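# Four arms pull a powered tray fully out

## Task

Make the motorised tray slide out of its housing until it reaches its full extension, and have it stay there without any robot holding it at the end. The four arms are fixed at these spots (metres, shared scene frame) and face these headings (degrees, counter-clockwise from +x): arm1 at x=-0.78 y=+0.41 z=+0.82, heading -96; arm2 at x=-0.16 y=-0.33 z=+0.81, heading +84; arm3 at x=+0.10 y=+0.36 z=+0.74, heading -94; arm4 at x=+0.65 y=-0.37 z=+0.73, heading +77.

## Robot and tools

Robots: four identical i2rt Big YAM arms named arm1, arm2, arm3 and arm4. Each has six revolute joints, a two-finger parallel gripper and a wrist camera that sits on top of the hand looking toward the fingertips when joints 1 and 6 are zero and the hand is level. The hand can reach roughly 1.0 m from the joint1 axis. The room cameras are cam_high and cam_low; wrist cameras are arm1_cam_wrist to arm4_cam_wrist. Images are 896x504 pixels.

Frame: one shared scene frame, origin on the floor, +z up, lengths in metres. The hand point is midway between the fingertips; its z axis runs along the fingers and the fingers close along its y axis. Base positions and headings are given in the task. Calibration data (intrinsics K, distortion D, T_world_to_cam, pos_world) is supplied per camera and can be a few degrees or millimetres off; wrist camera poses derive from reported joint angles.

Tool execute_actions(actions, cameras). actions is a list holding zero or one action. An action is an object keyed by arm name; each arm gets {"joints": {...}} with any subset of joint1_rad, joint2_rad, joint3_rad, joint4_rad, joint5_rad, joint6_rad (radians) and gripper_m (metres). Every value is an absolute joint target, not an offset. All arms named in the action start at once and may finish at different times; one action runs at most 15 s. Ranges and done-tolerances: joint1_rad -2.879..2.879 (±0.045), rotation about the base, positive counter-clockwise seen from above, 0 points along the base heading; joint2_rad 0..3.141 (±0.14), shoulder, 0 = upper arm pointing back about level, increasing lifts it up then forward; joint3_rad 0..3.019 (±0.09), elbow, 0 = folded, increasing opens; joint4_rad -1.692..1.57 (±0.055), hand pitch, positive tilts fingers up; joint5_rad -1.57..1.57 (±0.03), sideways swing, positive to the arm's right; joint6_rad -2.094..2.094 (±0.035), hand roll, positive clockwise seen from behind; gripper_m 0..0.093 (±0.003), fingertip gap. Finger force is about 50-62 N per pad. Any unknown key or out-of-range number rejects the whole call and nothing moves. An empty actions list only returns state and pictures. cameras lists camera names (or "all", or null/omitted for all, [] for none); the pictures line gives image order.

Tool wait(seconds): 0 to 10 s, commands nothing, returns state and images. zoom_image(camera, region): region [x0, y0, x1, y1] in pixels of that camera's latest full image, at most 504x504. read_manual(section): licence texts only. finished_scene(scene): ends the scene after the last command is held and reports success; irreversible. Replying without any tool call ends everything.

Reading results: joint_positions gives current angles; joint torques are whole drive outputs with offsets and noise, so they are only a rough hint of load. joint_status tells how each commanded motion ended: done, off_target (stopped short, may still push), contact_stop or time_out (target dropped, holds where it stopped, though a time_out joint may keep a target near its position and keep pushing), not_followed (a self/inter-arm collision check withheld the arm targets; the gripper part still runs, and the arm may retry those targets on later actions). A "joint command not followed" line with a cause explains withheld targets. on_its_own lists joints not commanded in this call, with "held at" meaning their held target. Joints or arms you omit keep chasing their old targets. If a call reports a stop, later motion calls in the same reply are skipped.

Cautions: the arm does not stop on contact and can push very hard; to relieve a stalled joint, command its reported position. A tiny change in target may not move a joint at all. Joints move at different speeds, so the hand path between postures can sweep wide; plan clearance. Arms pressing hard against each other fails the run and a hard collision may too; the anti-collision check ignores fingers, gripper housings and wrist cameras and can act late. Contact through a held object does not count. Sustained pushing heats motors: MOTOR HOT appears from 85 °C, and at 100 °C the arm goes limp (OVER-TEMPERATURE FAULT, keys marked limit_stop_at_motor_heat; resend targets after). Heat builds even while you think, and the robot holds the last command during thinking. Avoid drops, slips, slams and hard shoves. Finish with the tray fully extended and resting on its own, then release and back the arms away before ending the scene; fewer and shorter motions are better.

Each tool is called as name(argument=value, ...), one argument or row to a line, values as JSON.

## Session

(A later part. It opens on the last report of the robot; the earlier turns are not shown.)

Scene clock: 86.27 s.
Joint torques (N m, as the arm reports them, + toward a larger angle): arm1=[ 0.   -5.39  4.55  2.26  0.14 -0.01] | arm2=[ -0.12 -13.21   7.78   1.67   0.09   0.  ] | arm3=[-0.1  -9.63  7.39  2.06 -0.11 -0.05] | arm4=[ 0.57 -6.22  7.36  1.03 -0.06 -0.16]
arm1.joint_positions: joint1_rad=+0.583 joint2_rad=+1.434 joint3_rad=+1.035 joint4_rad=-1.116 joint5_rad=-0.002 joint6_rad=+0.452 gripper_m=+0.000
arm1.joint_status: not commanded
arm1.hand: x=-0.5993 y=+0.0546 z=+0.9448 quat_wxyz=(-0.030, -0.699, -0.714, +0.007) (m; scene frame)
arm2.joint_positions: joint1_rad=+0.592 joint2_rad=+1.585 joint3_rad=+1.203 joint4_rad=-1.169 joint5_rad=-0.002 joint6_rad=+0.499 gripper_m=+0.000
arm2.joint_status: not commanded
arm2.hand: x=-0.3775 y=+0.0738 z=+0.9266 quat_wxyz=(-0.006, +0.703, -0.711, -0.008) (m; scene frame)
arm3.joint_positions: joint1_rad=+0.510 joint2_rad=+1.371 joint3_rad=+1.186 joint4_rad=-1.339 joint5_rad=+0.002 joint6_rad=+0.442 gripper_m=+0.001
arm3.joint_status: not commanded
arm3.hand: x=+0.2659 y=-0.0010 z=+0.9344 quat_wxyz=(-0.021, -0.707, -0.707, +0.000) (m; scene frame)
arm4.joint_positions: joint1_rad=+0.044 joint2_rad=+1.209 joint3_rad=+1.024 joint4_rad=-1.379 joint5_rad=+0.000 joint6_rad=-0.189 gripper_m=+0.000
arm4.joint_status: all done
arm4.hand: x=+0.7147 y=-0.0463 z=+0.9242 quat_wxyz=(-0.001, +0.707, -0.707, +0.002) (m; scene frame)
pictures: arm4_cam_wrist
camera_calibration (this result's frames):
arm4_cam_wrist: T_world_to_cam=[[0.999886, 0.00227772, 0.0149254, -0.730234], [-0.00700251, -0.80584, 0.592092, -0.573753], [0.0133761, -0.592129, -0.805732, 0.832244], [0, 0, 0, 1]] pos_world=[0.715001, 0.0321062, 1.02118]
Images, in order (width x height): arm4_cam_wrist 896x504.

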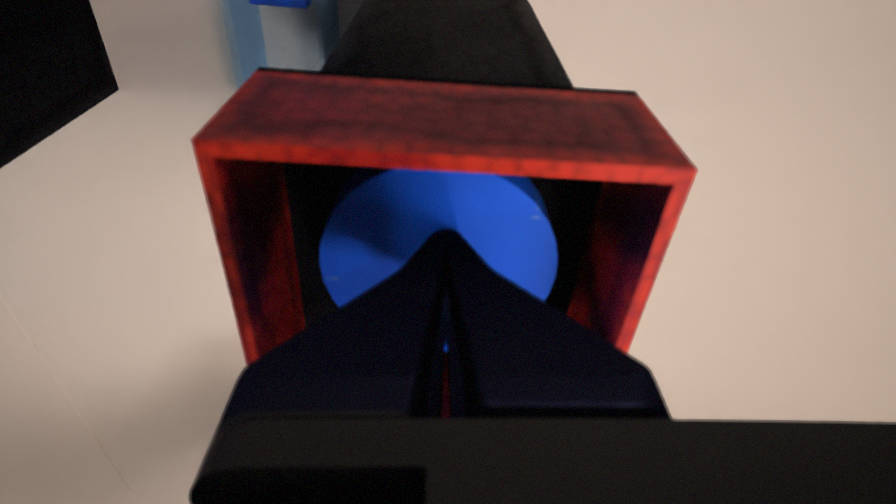

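wait(
  seconds=10,
)

wait(
  seconds=10,
)

wait(
  seconds=10,
)

zoom_image(
  camera="cam_high",
  region=[320, 270, 460, 345],
)

zoom_image(
  camera="cam_low",
  region=[250, 280, 390, 355],
)

Scene clock: 96.43 s.
Joint torques (N m, as the arm reports them, + toward a larger angle): arm1=[ 0.02 -5.11  4.49  2.3   0.16 -0.01] | arm2=[  0.23 -13.51   7.83   1.62   0.05   0.  ] | arm3=[-0.1  -9.7   7.45  2.05 -0.1  -0.05] | arm4=[ 0.58 -6.2   7.35  1.03 -0.06 -0.16]
arm1.joint_positions: joint1_rad=+0.583 joint2_rad=+1.434 joint3_rad=+1.035 joint4_rad=-1.116 joint5_rad=-0.002 joint6_rad=+0.452 gripper_m=+0.000
arm1.joint_status: not commanded
arm1.hand: x=-0.5993 y=+0.0546 z=+0.9448 quat_wxyz=(-0.030, -0.699, -0.714, +0.007) (m; scene frame)
arm2.joint_positions: joint1_rad=+0.592 joint2_rad=+1.585 joint3_rad=+1.203 joint4_rad=-1.169 joint5_rad=-0.002 joint6_rad=+0.499 gripper_m=+0.000
arm2.joint_status: not commanded
arm2.hand: x=-0.3775 y=+0.0738 z=+0.9266 quat_wxyz=(-0.006, +0.703, -0.711, -0.008) (m; scene frame)
arm3.joint_positions: joint1_rad=+0.510 joint2_rad=+1.371 joint3_rad=+1.186 joint4_rad=-1.339 joint5_rad=+0.002 joint6_rad=+0.442 gripper_m=+0.001
arm3.joint_status: not commanded
arm3.hand: x=+0.2659 y=-0.0010 z=+0.9344 quat_wxyz=(-0.021, -0.707, -0.707, +0.000) (m; scene frame)
arm4.joint_positions: joint1_rad=+0.044 joint2_rad=+1.209 joint3_rad=+1.024 joint4_rad=-1.379 joint5_rad=+0.000 joint6_rad=-0.189 gripper_m=+0.000
arm4.joint_status: all done
arm4.hand: x=+0.7147 y=-0.0463 z=+0.9242 quat_wxyz=(-0.001, +0.707, -0.707, +0.002) (m; scene frame)
wait: 10.00 s; at rest by 0.10 s
pictures: arm1_cam_wrist, arm2_cam_wrist, arm3_cam_wrist, arm4_cam_wrist, cam_high, cam_low
camera_calibration (this result's frames):
arm1_cam_wrist: T_world_to_cam=[[-0.99881, -0.0225193, -0.0432615, -0.55761], [-0.0425341, 0.836231, 0.546725, -0.583568], [0.0238647, 0.547915, -0.836194, 0.895328], [0, 0, 0, 1]] pos_world=[-0.603134, -0.0151227, 1.0436]
arm2_cam_wrist: T_world_to_cam=[[0.999937, -0.00303346, 0.0107911, 0.365721], [-0.00869779, -0.817238, 0.576235, -0.472622], [0.00707088, -0.576293, -0.817213, 0.930069], [0, 0, 0, 1]] pos_world=[-0.376385, 0.150856, 1.02846]
arm3_cam_wrist: T_world_to_cam=[[-0.999475, 0.0019648, -0.0323292, 0.292742], [-0.0166902, 0.824185, 0.566075, -0.522625], [0.0277575, 0.566317, -0.82372, 0.890614], [0, 0, 0, 1]] pos_world=[0.259144, -0.0742055, 1.03893]
arm4_cam_wrist: T_world_to_cam=[[0.999886, 0.00227772, 0.0149254, -0.730234], [-0.00700251, -0.80584, 0.592092, -0.573753], [0.0133761, -0.592129, -0.805732, 0.832244], [0, 0, 0, 1]] pos_world=[0.715001, 0.0321062, 1.02118]
Images, in order (width x height): arm1_cam_wrist 896x504, arm2_cam_wrist 896x504, arm3_cam_wrist 896x504, arm4_cam_wrist 896x504, cam_high 896x504, cam_low 896x504.

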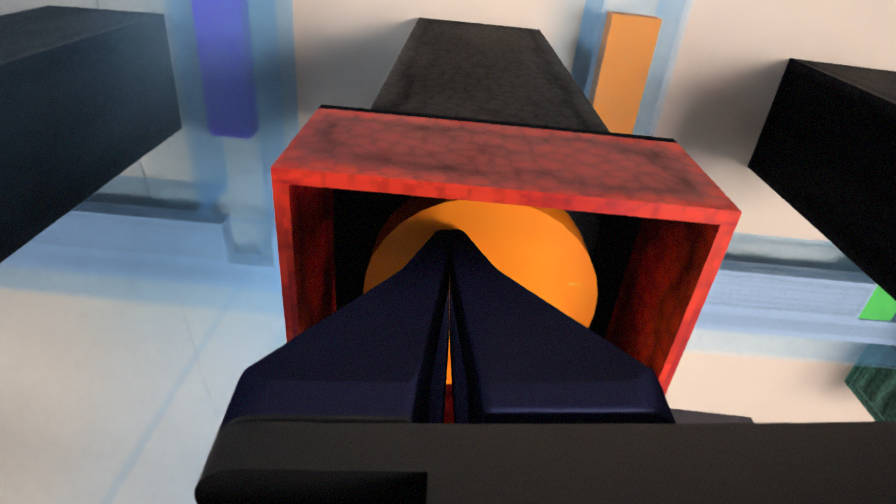

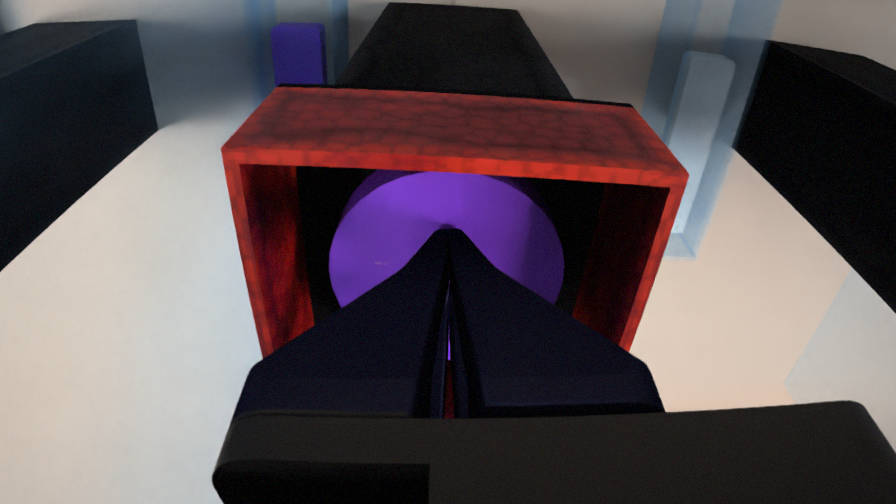

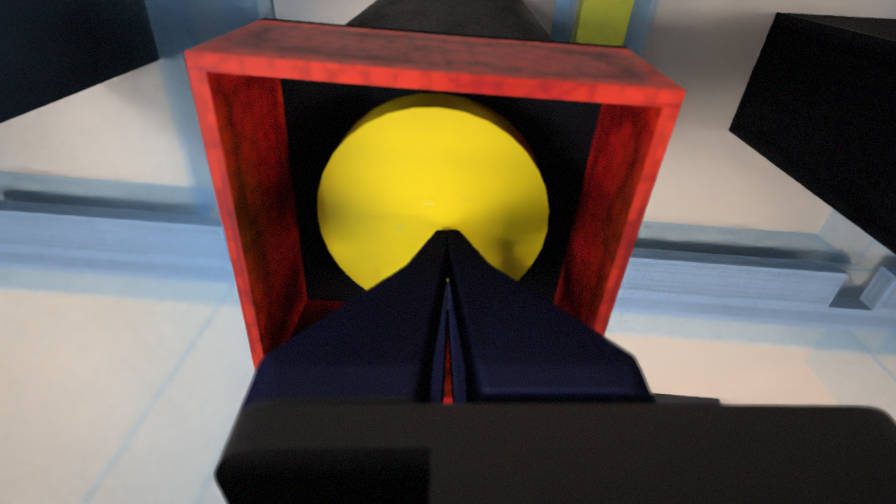

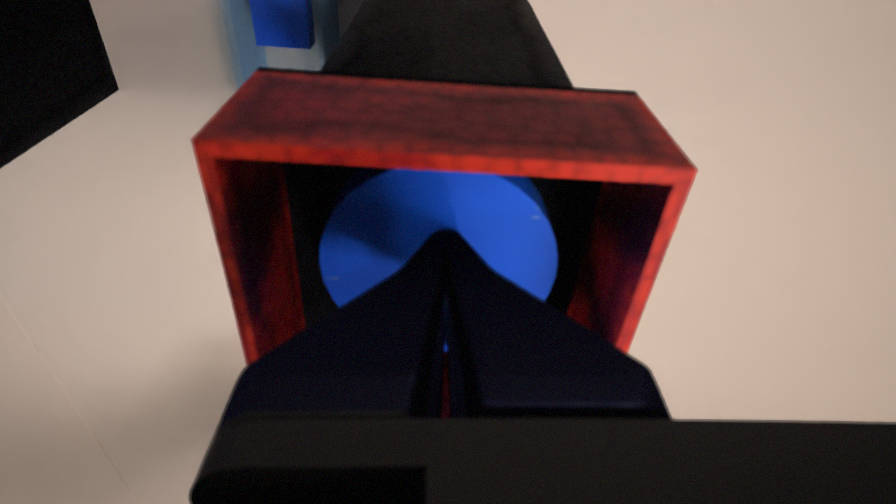

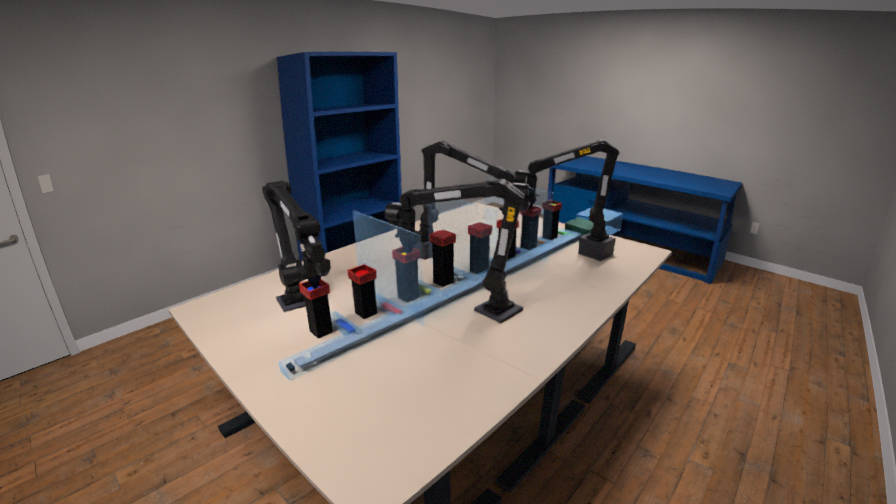

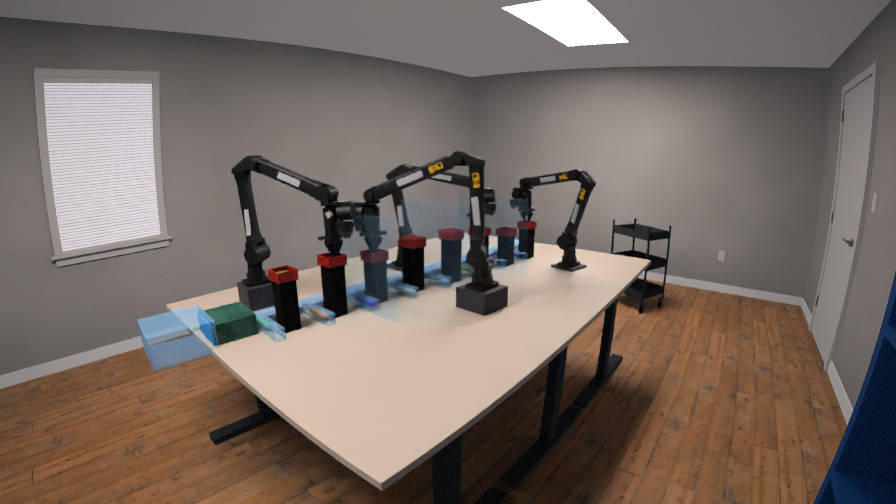

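Scene clock: 106.43 s.
Joint torques (N m, as the arm reports them, + toward a larger angle): arm1=[ 0.16 -5.27  4.54  2.28  0.15 -0.02] | arm2=[  0.46 -13.2    7.84   1.54   0.07   0.02] | arm3=[-0.12 -9.7   7.39  2.04 -0.12 -0.05] | arm4=[ 0.54 -6.19  7.35  1.02 -0.06 -0.17]
arm1.joint_positions: joint1_rad=+0.583 joint2_rad=+1.434 joint3_rad=+1.035 joint4_rad=-1.116 joint5_rad=-0.002 joint6_rad=+0.452 gripper_m=+0.000
arm1.joint_status: not commanded
arm1.hand: x=-0.5993 y=+0.0546 z=+0.9448 quat_wxyz=(-0.030, -0.699, -0.714, +0.007) (m; scene frame)
arm2.joint_positions: joint1_rad=+0.592 joint2_rad=+1.585 joint3_rad=+1.203 joint4_rad=-1.169 joint5_rad=-0.002 joint6_rad=+0.499 gripper_m=+0.000
arm2.joint_status: not commanded
arm2.hand: x=-0.3775 y=+0.0738 z=+0.9266 quat_wxyz=(-0.006, +0.703, -0.711, -0.008) (m; scene frame)
arm3.joint_positions: joint1_rad=+0.510 joint2_rad=+1.371 joint3_rad=+1.186 joint4_rad=-1.339 joint5_rad=+0.002 joint6_rad=+0.442 gripper_m=+0.001
arm3.joint_status: not commanded
arm3.hand: x=+0.2659 y=-0.0010 z=+0.9344 quat_wxyz=(-0.021, -0.707, -0.707, +0.000) (m; scene frame)
arm4.joint_positions: joint1_rad=+0.044 joint2_rad=+1.209 joint3_rad=+1.024 joint4_rad=-1.379 joint5_rad=+0.000 joint6_rad=-0.189 gripper_m=+0.000
arm4.joint_status: all done
arm4.hand: x=+0.7147 y=-0.0463 z=+0.9242 quat_wxyz=(-0.001, +0.707, -0.707, +0.002) (m; scene frame)
wait: 10.00 s; at rest by 0.27 s
pictures: arm1_cam_wrist, arm2_cam_wrist, arm3_cam_wrist, arm4_cam_wrist, cam_high, cam_low
camera_calibration (this result's frames):
arm1_cam_wrist: T_world_to_cam=[[-0.99881, -0.0225193, -0.0432615, -0.55761], [-0.0425341, 0.836231, 0.546725, -0.583568], [0.0238647, 0.547915, -0.836194, 0.895328], [0, 0, 0, 1]] pos_world=[-0.603134, -0.0151227, 1.0436]
arm2_cam_wrist: T_world_to_cam=[[0.999937, -0.00303346, 0.0107911, 0.365721], [-0.00869779, -0.817238, 0.576235, -0.472622], [0.00707088, -0.576293, -0.817213, 0.930069], [0, 0, 0, 1]] pos_world=[-0.376385, 0.150856, 1.02846]
arm3_cam_wrist: T_world_to_cam=[[-0.999475, 0.0019648, -0.0323292, 0.292742], [-0.0166902, 0.824185, 0.566075, -0.522625], [0.0277575, 0.566317, -0.82372, 0.890614], [0, 0, 0, 1]] pos_world=[0.259144, -0.0742055, 1.03893]
arm4_cam_wrist: T_world_to_cam=[[0.999886, 0.00227772, 0.0149254, -0.730234], [-0.00700251, -0.80584, 0.592092, -0.573753], [0.0133761, -0.592129, -0.805732, 0.832244], [0, 0, 0, 1]] pos_world=[0.715001, 0.0321062, 1.02118]
Images, in order (width x height): arm1_cam_wrist 896x504, arm2_cam_wrist 896x504, arm3_cam_wrist 896x504, arm4_cam_wrist 896x504, cam_high 896x504, cam_low 896x504.

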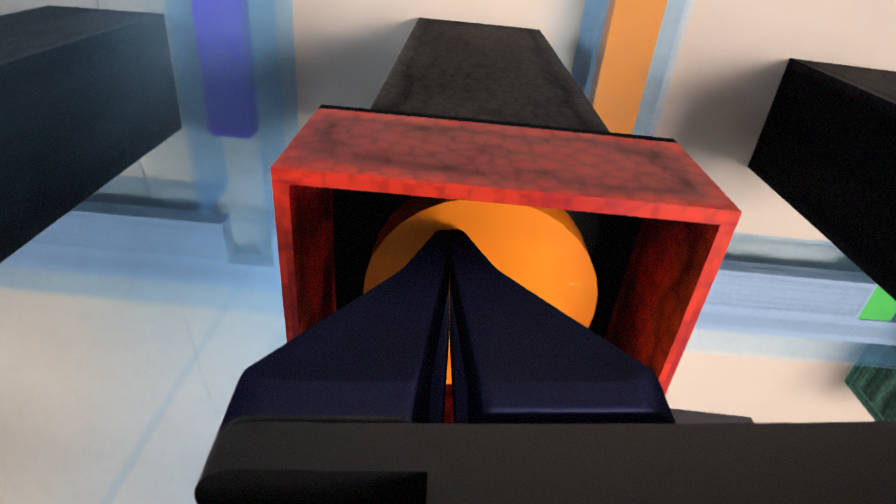

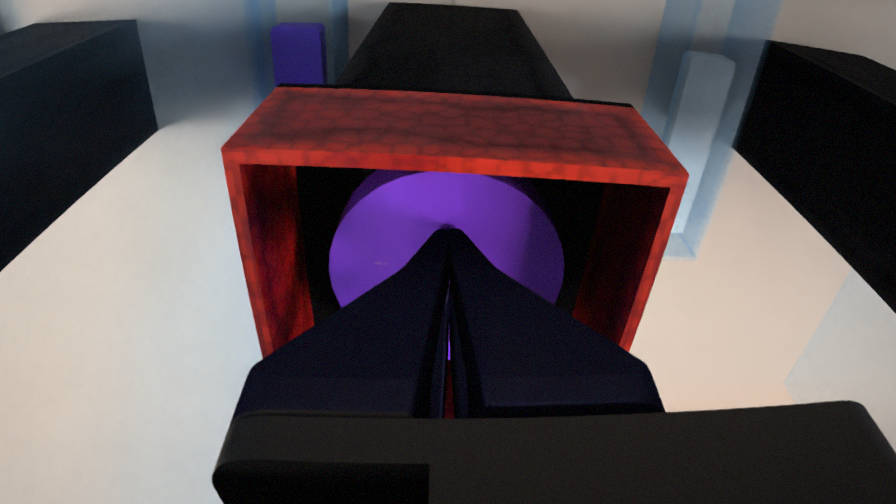

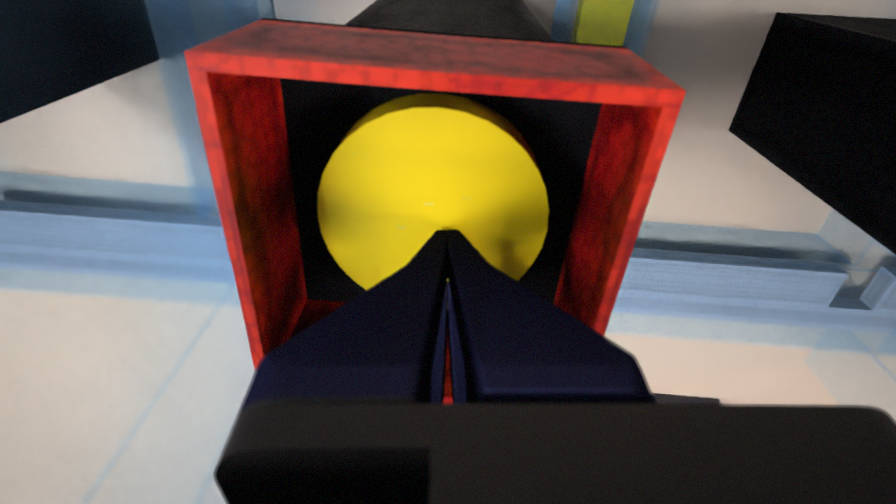

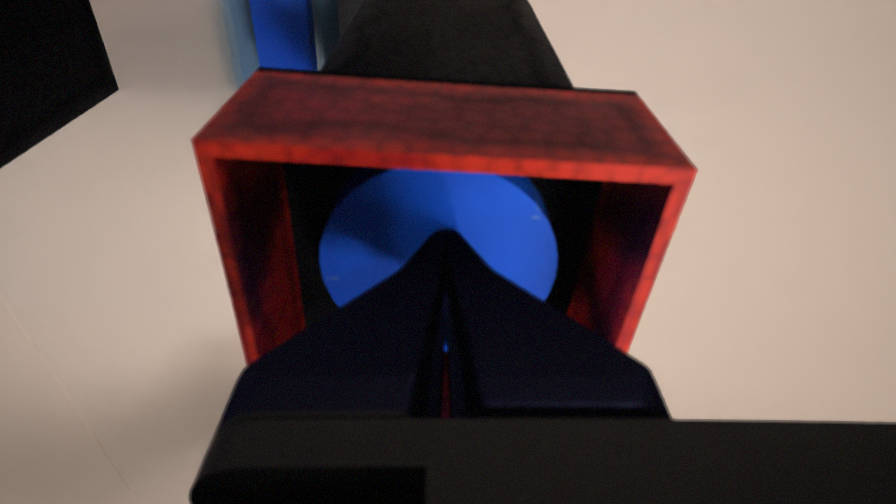

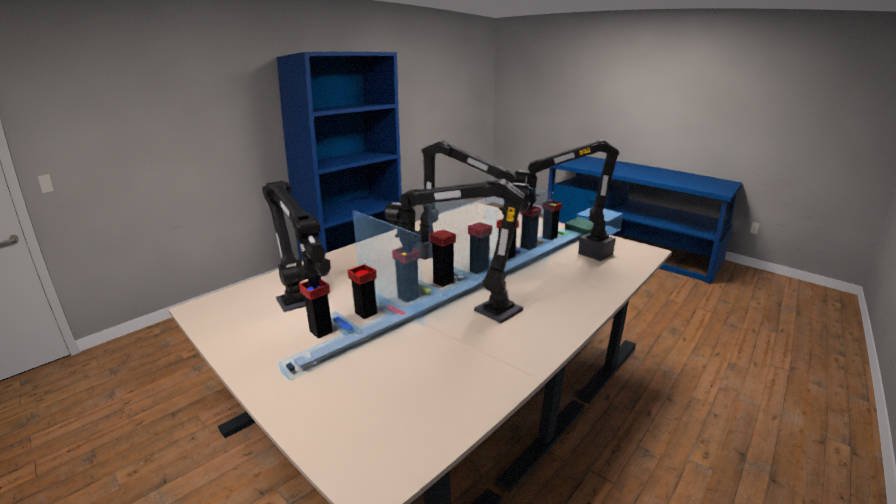

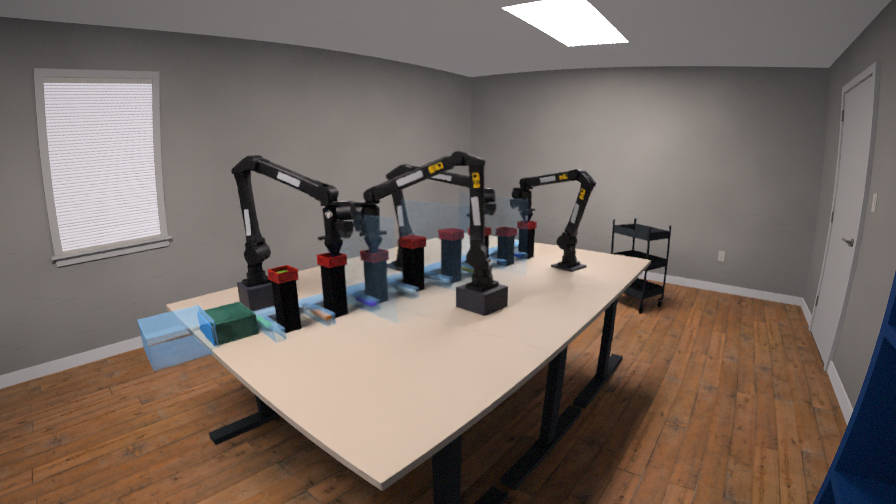

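Scene clock: 116.43 s.
Joint torques (N m, as the arm reports them, + toward a larger angle): arm1=[ 0.11 -5.31  4.54  2.28  0.16 -0.01] | arm2=[ -0.18 -13.59   7.81   1.66   0.1   -0.01] | arm3=[ 0.02 -9.64  7.41  2.04 -0.11 -0.06] | arm4=[ 0.56 -6.22  7.35  1.02 -0.06 -0.17]
arm1.joint_positions: joint1_rad=+0.583 joint2_rad=+1.434 joint3_rad=+1.035 joint4_rad=-1.116 joint5_rad=-0.002 joint6_rad=+0.452 gripper_m=+0.000
arm1.joint_status: not commanded
arm1.hand: x=-0.5993 y=+0.0546 z=+0.9448 quat_wxyz=(-0.030, -0.699, -0.714, +0.007) (m; scene frame)
arm2.joint_positions: joint1_rad=+0.592 joint2_rad=+1.585 joint3_rad=+1.203 joint4_rad=-1.169 joint5_rad=-0.002 joint6_rad=+0.499 gripper_m=+0.000
arm2.joint_status: not commanded
arm2.hand: x=-0.3775 y=+0.0738 z=+0.9266 quat_wxyz=(-0.006, +0.703, -0.711, -0.008) (m; scene frame)
arm3.joint_positions: joint1_rad=+0.510 joint2_rad=+1.371 joint3_rad=+1.186 joint4_rad=-1.339 joint5_rad=+0.002 joint6_rad=+0.442 gripper_m=+0.001
arm3.joint_status: not commanded
arm3.hand: x=+0.2659 y=-0.0010 z=+0.9344 quat_wxyz=(-0.021, -0.707, -0.707, +0.000) (m; scene frame)
arm4.joint_positions: joint1_rad=+0.044 joint2_rad=+1.209 joint3_rad=+1.024 joint4_rad=-1.379 joint5_rad=+0.000 joint6_rad=-0.189 gripper_m=+0.000
arm4.joint_status: all done
arm4.hand: x=+0.7147 y=-0.0463 z=+0.9242 quat_wxyz=(-0.001, +0.707, -0.707, +0.002) (m; scene frame)
wait: 10.00 s; at rest by 0.27 s
pictures: arm1_cam_wrist, arm2_cam_wrist, arm3_cam_wrist, arm4_cam_wrist, cam_high, cam_low
camera_calibration (this result's frames):
arm1_cam_wrist: T_world_to_cam=[[-0.99881, -0.0225193, -0.0432615, -0.55761], [-0.0425341, 0.836231, 0.546725, -0.583568], [0.0238647, 0.547915, -0.836194, 0.895328], [0, 0, 0, 1]] pos_world=[-0.603134, -0.0151227, 1.0436]
arm2_cam_wrist: T_world_to_cam=[[0.999937, -0.00303346, 0.0107911, 0.365721], [-0.00869779, -0.817238, 0.576235, -0.472622], [0.00707088, -0.576293, -0.817213, 0.930069], [0, 0, 0, 1]] pos_world=[-0.376385, 0.150856, 1.02846]
arm3_cam_wrist: T_world_to_cam=[[-0.999475, 0.0019648, -0.0323292, 0.292742], [-0.0166902, 0.824185, 0.566075, -0.522625], [0.0277575, 0.566317, -0.82372, 0.890614], [0, 0, 0, 1]] pos_world=[0.259144, -0.0742055, 1.03893]
arm4_cam_wrist: T_world_to_cam=[[0.999886, 0.00227772, 0.0149254, -0.730234], [-0.00700251, -0.80584, 0.592092, -0.573753], [0.0133761, -0.592129, -0.805732, 0.832244], [0, 0, 0, 1]] pos_world=[0.715001, 0.0321062, 1.02118]
Images, in order (width x height): arm1_cam_wrist 896x504, arm2_cam_wrist 896x504, arm3_cam_wrist 896x504, arm4_cam_wrist 896x504, cam_high 896x504, cam_low 896x504.

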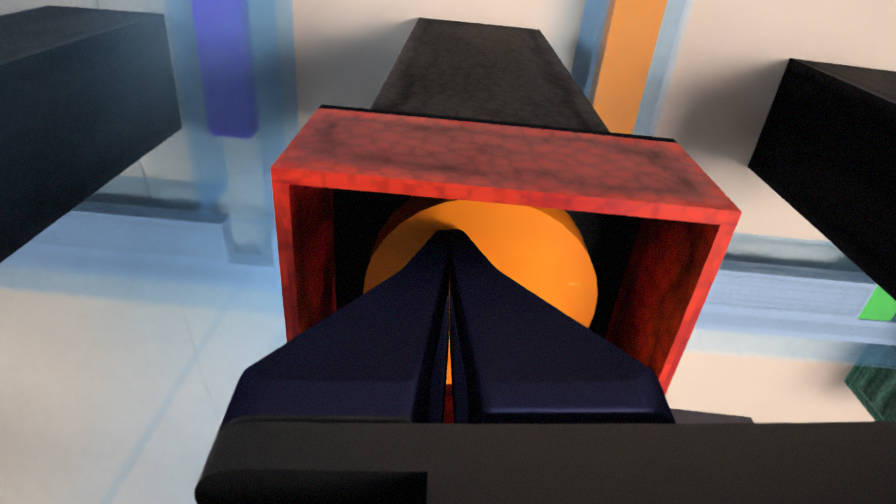

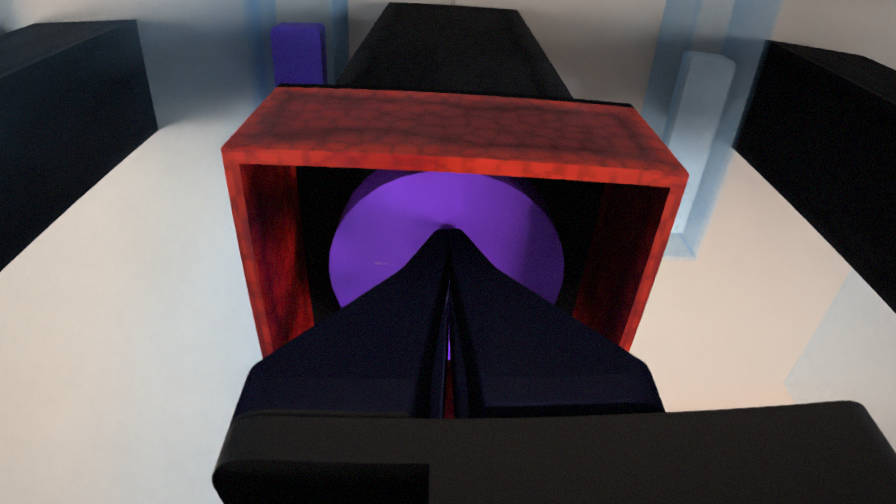

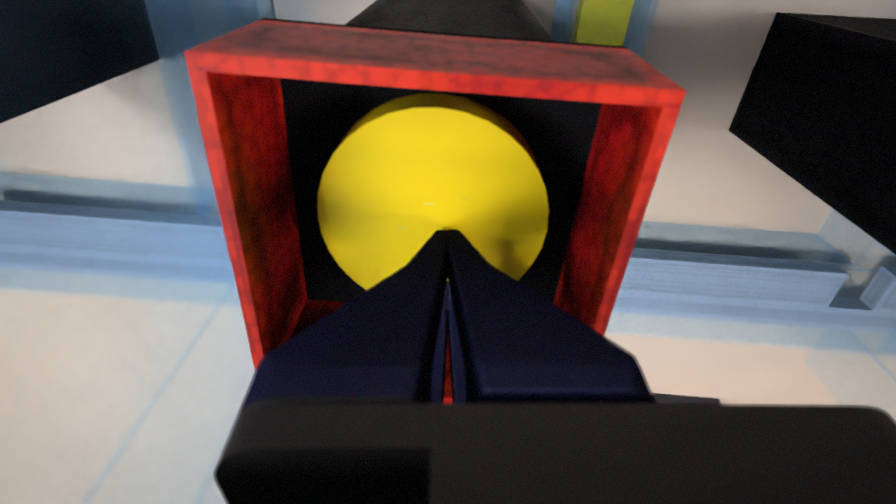

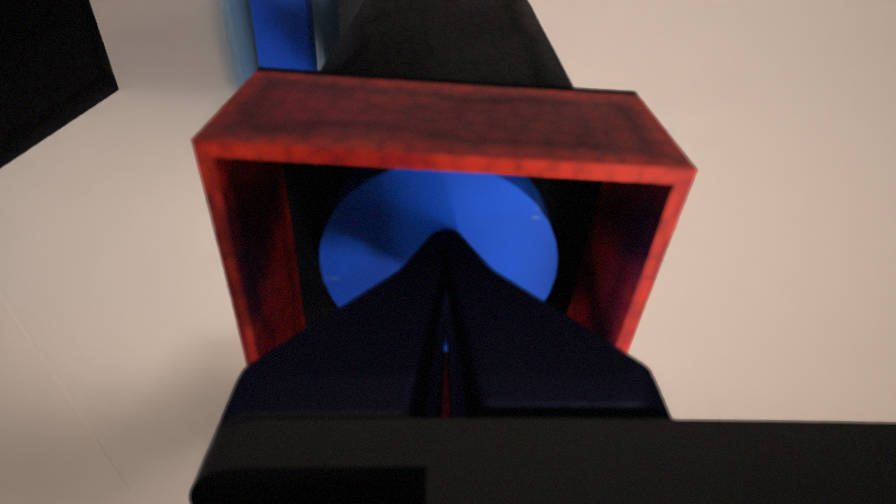

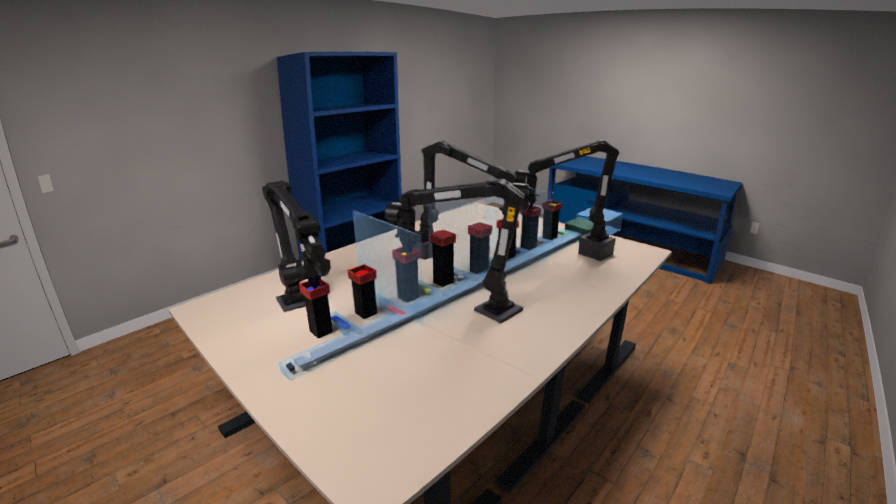

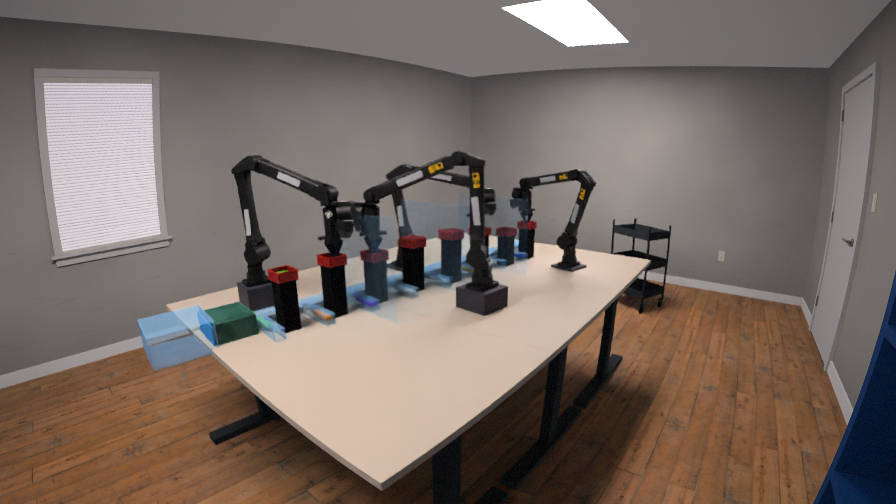

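Region (320, 270, 460, 345) of cam_high's 896x504 image, scaled by 3.600, with more detail than that image has; it fills the top 270 rows of this view, and the rest is white.

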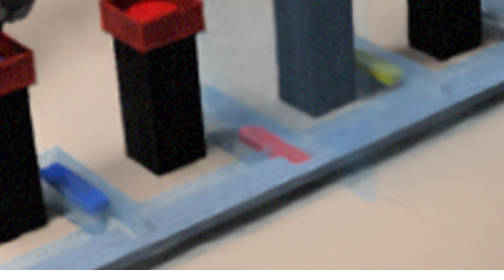

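Region (250, 280, 390, 355) of cam_low's 896x504 image, scaled by 3.600, with more detail than that image has; it fills the top 270 rows of this view, and the rest is white.

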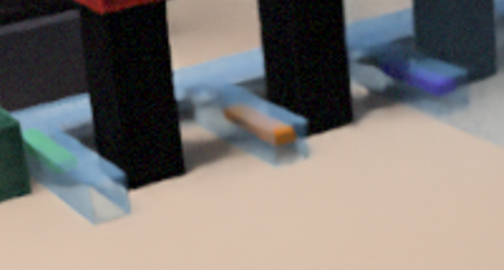

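wait(
  seconds=10,
)

execute_actions(
  actions=[
    {"arm1": {"joints": {"joint2_rad": 1.4006, "joint3_rad": 1.165, "joint4_rad": -1.3076}}, "arm4": {"joints": {"joint2_rad": 1.1935, "joint3_rad": 1.22, "joint4_rad": -1.5663}}},
  ],
  cameras=[],
)

execute_actions(
  actions=[
    {"arm1": {"joints": {"joint1_rad": -0.015, "joint2_rad": 1.2427, "joint3_rad": 1.02, "joint4_rad": -1.3193, "joint6_rad": -0.14}}, "arm4": {"joints": {"joint1_rad": 0.6566, "joint2_rad": 1.3303, "joint3_rad": 1.34, "joint4_rad": -1.5481, "joint6_rad": 0.42}}},
  ],
  cameras=[],
)

execute_actions(
  actions=[
    {"arm1": {"joints": {"joint2_rad": 1.308, "joint3_rad": 0.8231, "joint4_rad": -1.0859}}, "arm4": {"joints": {"joint2_rad": 1.3573, "joint3_rad": 1.1219, "joint4_rad": -1.3354}}},
  ],
  cameras=["arm1_cam_wrist", "arm4_cam_wrist"],
)

Scene clock: 126.77 s.
Joint torques (N m, as the arm reports them, + toward a larger angle): arm1=[ 0.09 -5.26  4.57  2.3   0.16  0.  ] | arm2=[  0.19 -13.31   7.86   1.64   0.08   0.01] | arm3=[-0.09 -9.49  7.43  2.05 -0.11 -0.05] | arm4=[ 0.57 -6.21  7.35  1.02 -0.06 -0.16]
arm1.joint_positions: joint1_rad=+0.583 joint2_rad=+1.434 joint3_rad=+1.035 joint4_rad=-1.116 joint5_rad=-0.002 joint6_rad=+0.452 gripper_m=+0.000
arm1.joint_status: not commanded
arm1.hand: x=-0.5993 y=+0.0546 z=+0.9448 quat_wxyz=(-0.030, -0.699, -0.714, +0.007) (m; scene frame)
arm2.joint_positions: joint1_rad=+0.592 joint2_rad=+1.585 joint3_rad=+1.203 joint4_rad=-1.169 joint5_rad=-0.002 joint6_rad=+0.499 gripper_m=+0.000
arm2.joint_status: not commanded
arm2.hand: x=-0.3775 y=+0.0738 z=+0.9266 quat_wxyz=(-0.006, +0.703, -0.711, -0.008) (m; scene frame)
arm3.joint_positions: joint1_rad=+0.510 joint2_rad=+1.371 joint3_rad=+1.186 joint4_rad=-1.339 joint5_rad=+0.002 joint6_rad=+0.442 gripper_m=+0.001
arm3.joint_status: not commanded
arm3.hand: x=+0.2659 y=-0.0010 z=+0.9344 quat_wxyz=(-0.021, -0.707, -0.707, +0.000) (m; scene frame)
arm4.joint_positions: joint1_rad=+0.044 joint2_rad=+1.209 joint3_rad=+1.024 joint4_rad=-1.379 joint5_rad=+0.000 joint6_rad=-0.189 gripper_m=+0.000
arm4.joint_status: all done
arm4.hand: x=+0.7147 y=-0.0463 z=+0.9242 quat_wxyz=(-0.001, +0.707, -0.707, +0.002) (m; scene frame)
wait: 10.00 s; at rest from the start
pictures: arm1_cam_wrist, arm2_cam_wrist, arm3_cam_wrist, arm4_cam_wrist, cam_high, cam_low
camera_calibration (this result's frames):
arm1_cam_wrist: T_world_to_cam=[[-0.99881, -0.0225193, -0.0432615, -0.55761], [-0.0425341, 0.836231, 0.546725, -0.583568], [0.0238647, 0.547915, -0.836194, 0.895328], [0, 0, 0, 1]] pos_world=[-0.603134, -0.0151227, 1.0436]
arm2_cam_wrist: T_world_to_cam=[[0.999937, -0.00303346, 0.0107911, 0.365721], [-0.00869779, -0.817238, 0.576235, -0.472622], [0.00707088, -0.576293, -0.817213, 0.930069], [0, 0, 0, 1]] pos_world=[-0.376385, 0.150856, 1.02846]
arm3_cam_wrist: T_world_to_cam=[[-0.999475, 0.0019648, -0.0323292, 0.292742], [-0.0166902, 0.824185, 0.566075, -0.522625], [0.0277575, 0.566317, -0.82372, 0.890614], [0, 0, 0, 1]] pos_world=[0.259144, -0.0742055, 1.03893]
arm4_cam_wrist: T_world_to_cam=[[0.999886, 0.00227772, 0.0149254, -0.730234], [-0.00700251, -0.80584, 0.592092, -0.573753], [0.0133761, -0.592129, -0.805732, 0.832244], [0, 0, 0, 1]] pos_world=[0.715001, 0.0321062, 1.02118]
Images, in order (width x height): arm1_cam_wrist 896x504, arm2_cam_wrist 896x504, arm3_cam_wrist 896x504, arm4_cam_wrist 896x504, cam_high 896x504, cam_low 896x504.

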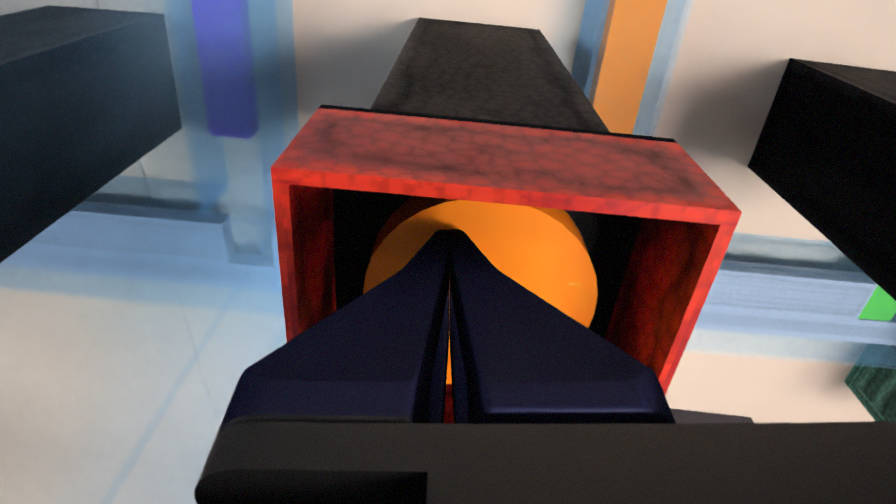

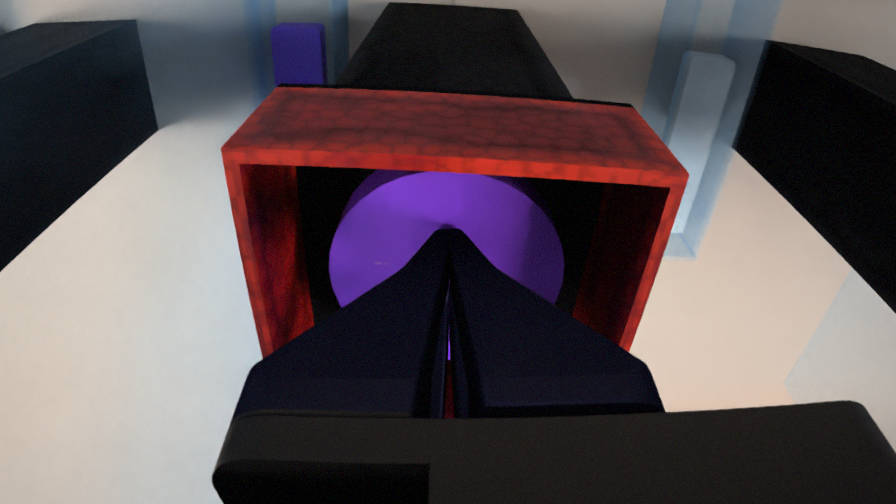

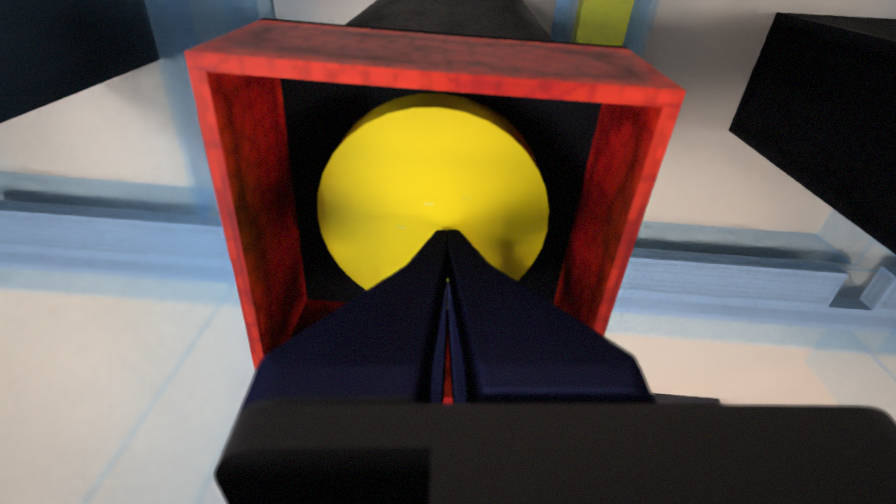

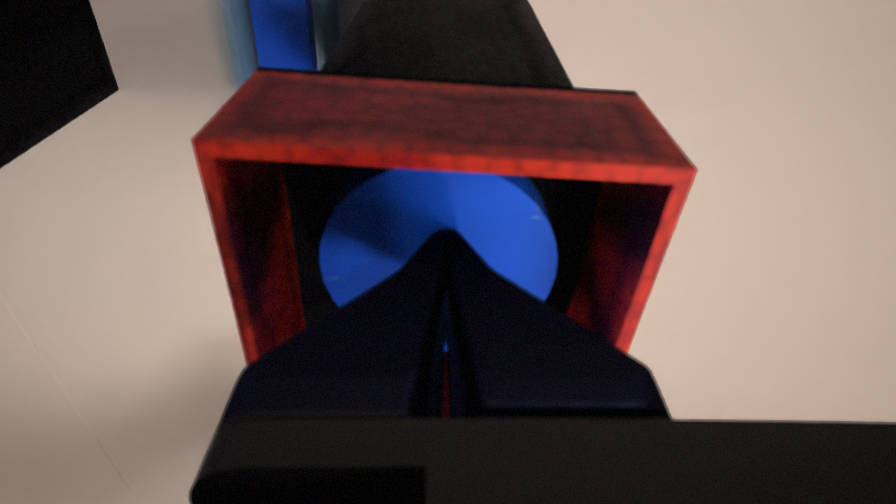

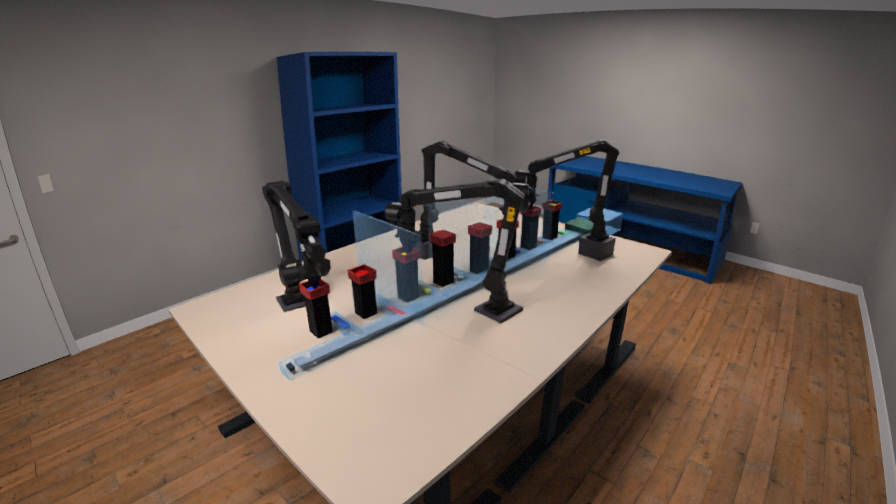

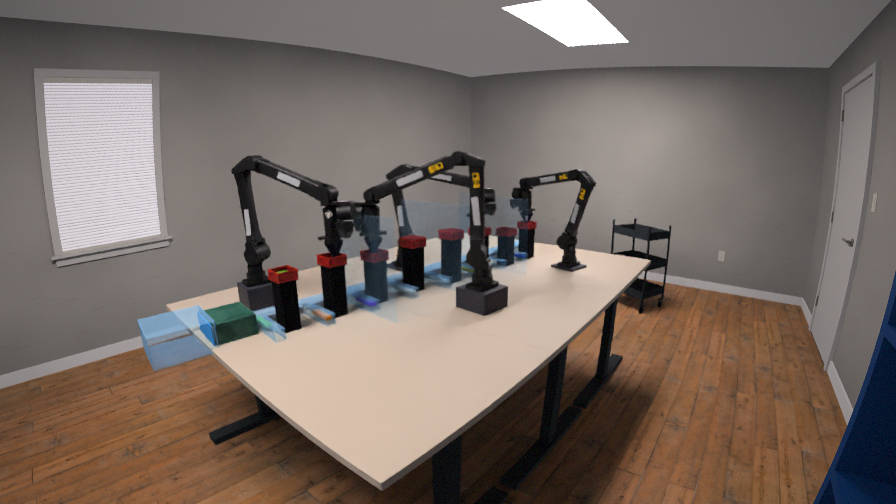

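Scene clock: 127.77 s.
Joint torques (N m, as the arm reports them, + toward a larger angle): arm1=[-0.14 -9.   10.29  0.44  0.14 -0.01] | arm2=[  0.29 -13.52   7.84   1.66   0.05   0.  ] | arm3=[-0.1  -9.6   7.41  2.04 -0.1  -0.05] | arm4=[ 0.56 -8.39 14.2  -0.52 -0.06 -0.17]
arm1.joint_positions: joint1_rad=+0.583 joint2_rad=+1.411 joint3_rad=+1.116 joint4_rad=-1.299 joint5_rad=-0.002 joint6_rad=+0.452 gripper_m=+0.000
arm1.joint_status: all done
arm1.hand: x=-0.6062 y=+0.0679 z=+0.9817 quat_wxyz=(+0.007, -0.700, -0.714, -0.006) (m; scene frame)
arm2.joint_positions: joint1_rad=+0.592 joint2_rad=+1.585 joint3_rad=+1.203 joint4_rad=-1.169 joint5_rad=-0.002 joint6_rad=+0.499 gripper_m=+0.000
arm2.joint_status: not commanded
arm2.hand: x=-0.3775 y=+0.0738 z=+0.9266 quat_wxyz=(-0.006, +0.703, -0.711, -0.008) (m; scene frame)
arm3.joint_positions: joint1_rad=+0.510 joint2_rad=+1.371 joint3_rad=+1.186 joint4_rad=-1.339 joint5_rad=+0.002 joint6_rad=+0.442 gripper_m=+0.001
arm3.joint_status: not commanded
arm3.hand: x=+0.2659 y=-0.0010 z=+0.9344 quat_wxyz=(-0.021, -0.707, -0.707, +0.000) (m; scene frame)
arm4.joint_positions: joint1_rad=+0.044 joint2_rad=+1.200 joint3_rad=+1.164 joint4_rad=-1.554 joint5_rad=+0.000 joint6_rad=-0.189 gripper_m=+0.000
arm4.joint_status: all done
arm4.hand: x=+0.7138 y=-0.0495 z=+0.9798 quat_wxyz=(+0.010, +0.707, -0.707, +0.009) (m; scene frame)
pictures: none
No camera images: the call's "cameras" was empty. Leave "cameras" out to get every camera's image.

Scene clock: 129.40 s.
Joint torques (N m, as the arm reports them, + toward a larger angle): arm1=[ 0.51 -5.97  7.11  0.76  0.1  -0.14] | arm2=[ -0.17 -13.44   7.82   1.54   0.09   0.02] | arm3=[-0.06 -9.71  7.41  2.06 -0.1  -0.05] | arm4=[  0.42 -10.28  14.27   0.08  -0.02   0.09]
arm1.joint_positions: joint1_rad=-0.016 joint2_rad=+1.237 joint3_rad=+1.025 joint4_rad=-1.314 joint5_rad=-0.002 joint6_rad=-0.131 gripper_m=+0.000
arm1.joint_status: all done
arm1.hand: x=-0.8269 y=+0.0702 z=+1.0064 quat_wxyz=(-0.018, -0.705, -0.709, +0.016) (m; scene frame)
arm2.joint_positions: joint1_rad=+0.592 joint2_rad=+1.585 joint3_rad=+1.203 joint4_rad=-1.169 joint5_rad=-0.002 joint6_rad=+0.499 gripper_m=+0.000
arm2.joint_status: not commanded
arm2.hand: x=-0.3775 y=+0.0738 z=+0.9266 quat_wxyz=(-0.006, +0.703, -0.711, -0.008) (m; scene frame)
arm3.joint_positions: joint1_rad=+0.510 joint2_rad=+1.371 joint3_rad=+1.186 joint4_rad=-1.339 joint5_rad=+0.002 joint6_rad=+0.442 gripper_m=+0.001
arm3.joint_status: not commanded
arm3.hand: x=+0.2659 y=-0.0010 z=+0.9344 quat_wxyz=(-0.021, -0.707, -0.707, +0.000) (m; scene frame)
arm4.joint_positions: joint1_rad=+0.659 joint2_rad=+1.337 joint3_rad=+1.283 joint4_rad=-1.554 joint5_rad=+0.000 joint6_rad=+0.409 gripper_m=+0.000
arm4.joint_status: all done
arm4.hand: x=+0.4989 y=-0.0289 z=+0.9789 quat_wxyz=(+0.009, +0.713, -0.701, +0.021) (m; scene frame)
pictures: none
No camera images: the call's "cameras" was empty. Leave "cameras" out to get every camera's image.

Scene clock: 130.33 s.
Joint torques (N m, as the arm reports them, + toward a larger angle): arm1=[ 0.47 -4.46  4.99  2.17  0.1  -0.15] | arm2=[  0.   -13.57   7.74   1.67   0.1    0.03] | arm3=[-0.12 -9.61  7.41  2.03 -0.11 -0.05] | arm4=[ 0.41 -8.93  8.71  0.84 -0.03  0.07]
arm1.joint_positions: joint1_rad=-0.016 joint2_rad=+1.281 joint3_rad=+0.854 joint4_rad=-1.115 joint5_rad=-0.002 joint6_rad=-0.132 gripper_m=+0.000
arm1.joint_status: all done
arm1.hand: x=-0.8248 y=+0.0828 z=+0.9308 quat_wxyz=(-0.013, -0.705, -0.709, +0.010) (m; scene frame)
arm2.joint_positions: joint1_rad=+0.592 joint2_rad=+1.585 joint3_rad=+1.203 joint4_rad=-1.169 joint5_rad=-0.002 joint6_rad=+0.499 gripper_m=+0.000
arm2.joint_status: not commanded
arm2.hand: x=-0.3775 y=+0.0738 z=+0.9266 quat_wxyz=(-0.006, +0.703, -0.711, -0.008) (m; scene frame)
arm3.joint_positions: joint1_rad=+0.510 joint2_rad=+1.371 joint3_rad=+1.186 joint4_rad=-1.339 joint5_rad=+0.002 joint6_rad=+0.442 gripper_m=+0.001
arm3.joint_status: not commanded
arm3.hand: x=+0.2659 y=-0.0010 z=+0.9344 quat_wxyz=(-0.021, -0.707, -0.707, +0.000) (m; scene frame)
arm4.joint_positions: joint1_rad=+0.659 joint2_rad=+1.350 joint3_rad=+1.127 joint4_rad=-1.359 joint5_rad=+0.000 joint6_rad=+0.410 gripper_m=+0.000
arm4.joint_status: all done
arm4.hand: x=+0.4980 y=-0.0271 z=+0.9153 quat_wxyz=(+0.004, +0.712, -0.702, +0.009) (m; scene frame)
pictures: arm1_cam_wrist, arm4_cam_wrist
camera_calibration (this result's frames):
arm1_cam_wrist: T_world_to_cam=[[-0.999858, -0.00663662, -0.0154937, -0.810812], [-0.0142303, 0.82501, 0.564939, -0.601773], [0.00903317, 0.565079, -0.824987, 0.849423], [0, 0, 0, 1]] pos_world=[-0.826933, 0.0110964, 1.02817]
arm4_cam_wrist: T_world_to_cam=[[0.999675, 0.0185253, 0.0174866, -0.515323], [0.00413426, -0.795303, 0.606198, -0.572687], [0.0251371, -0.605929, -0.795121, 0.823341], [0, 0, 0, 1]] pos_world=[0.496827, 0.0529728, 1.01083]
Images, in order (width x height): arm1_cam_wrist 896x504, arm4_cam_wrist 896x504.

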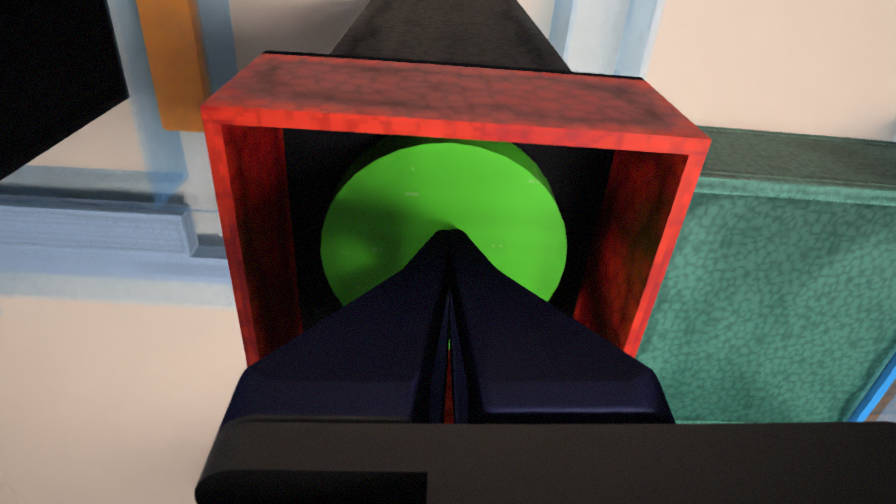

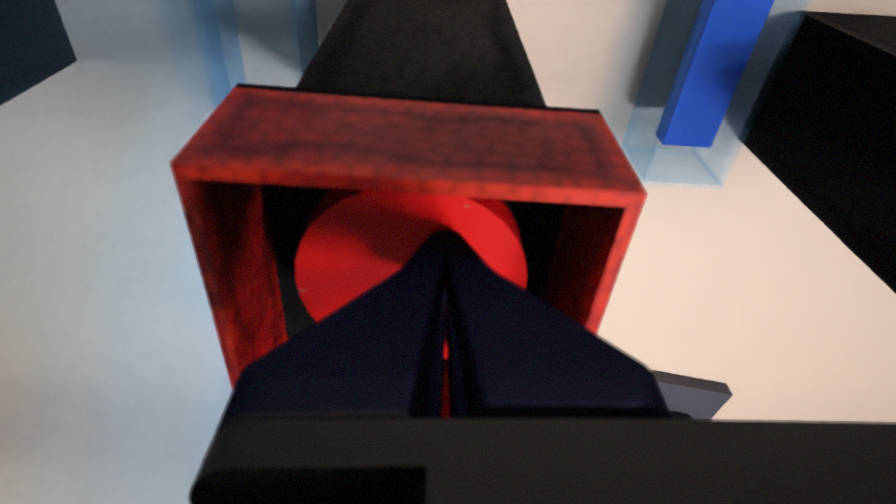

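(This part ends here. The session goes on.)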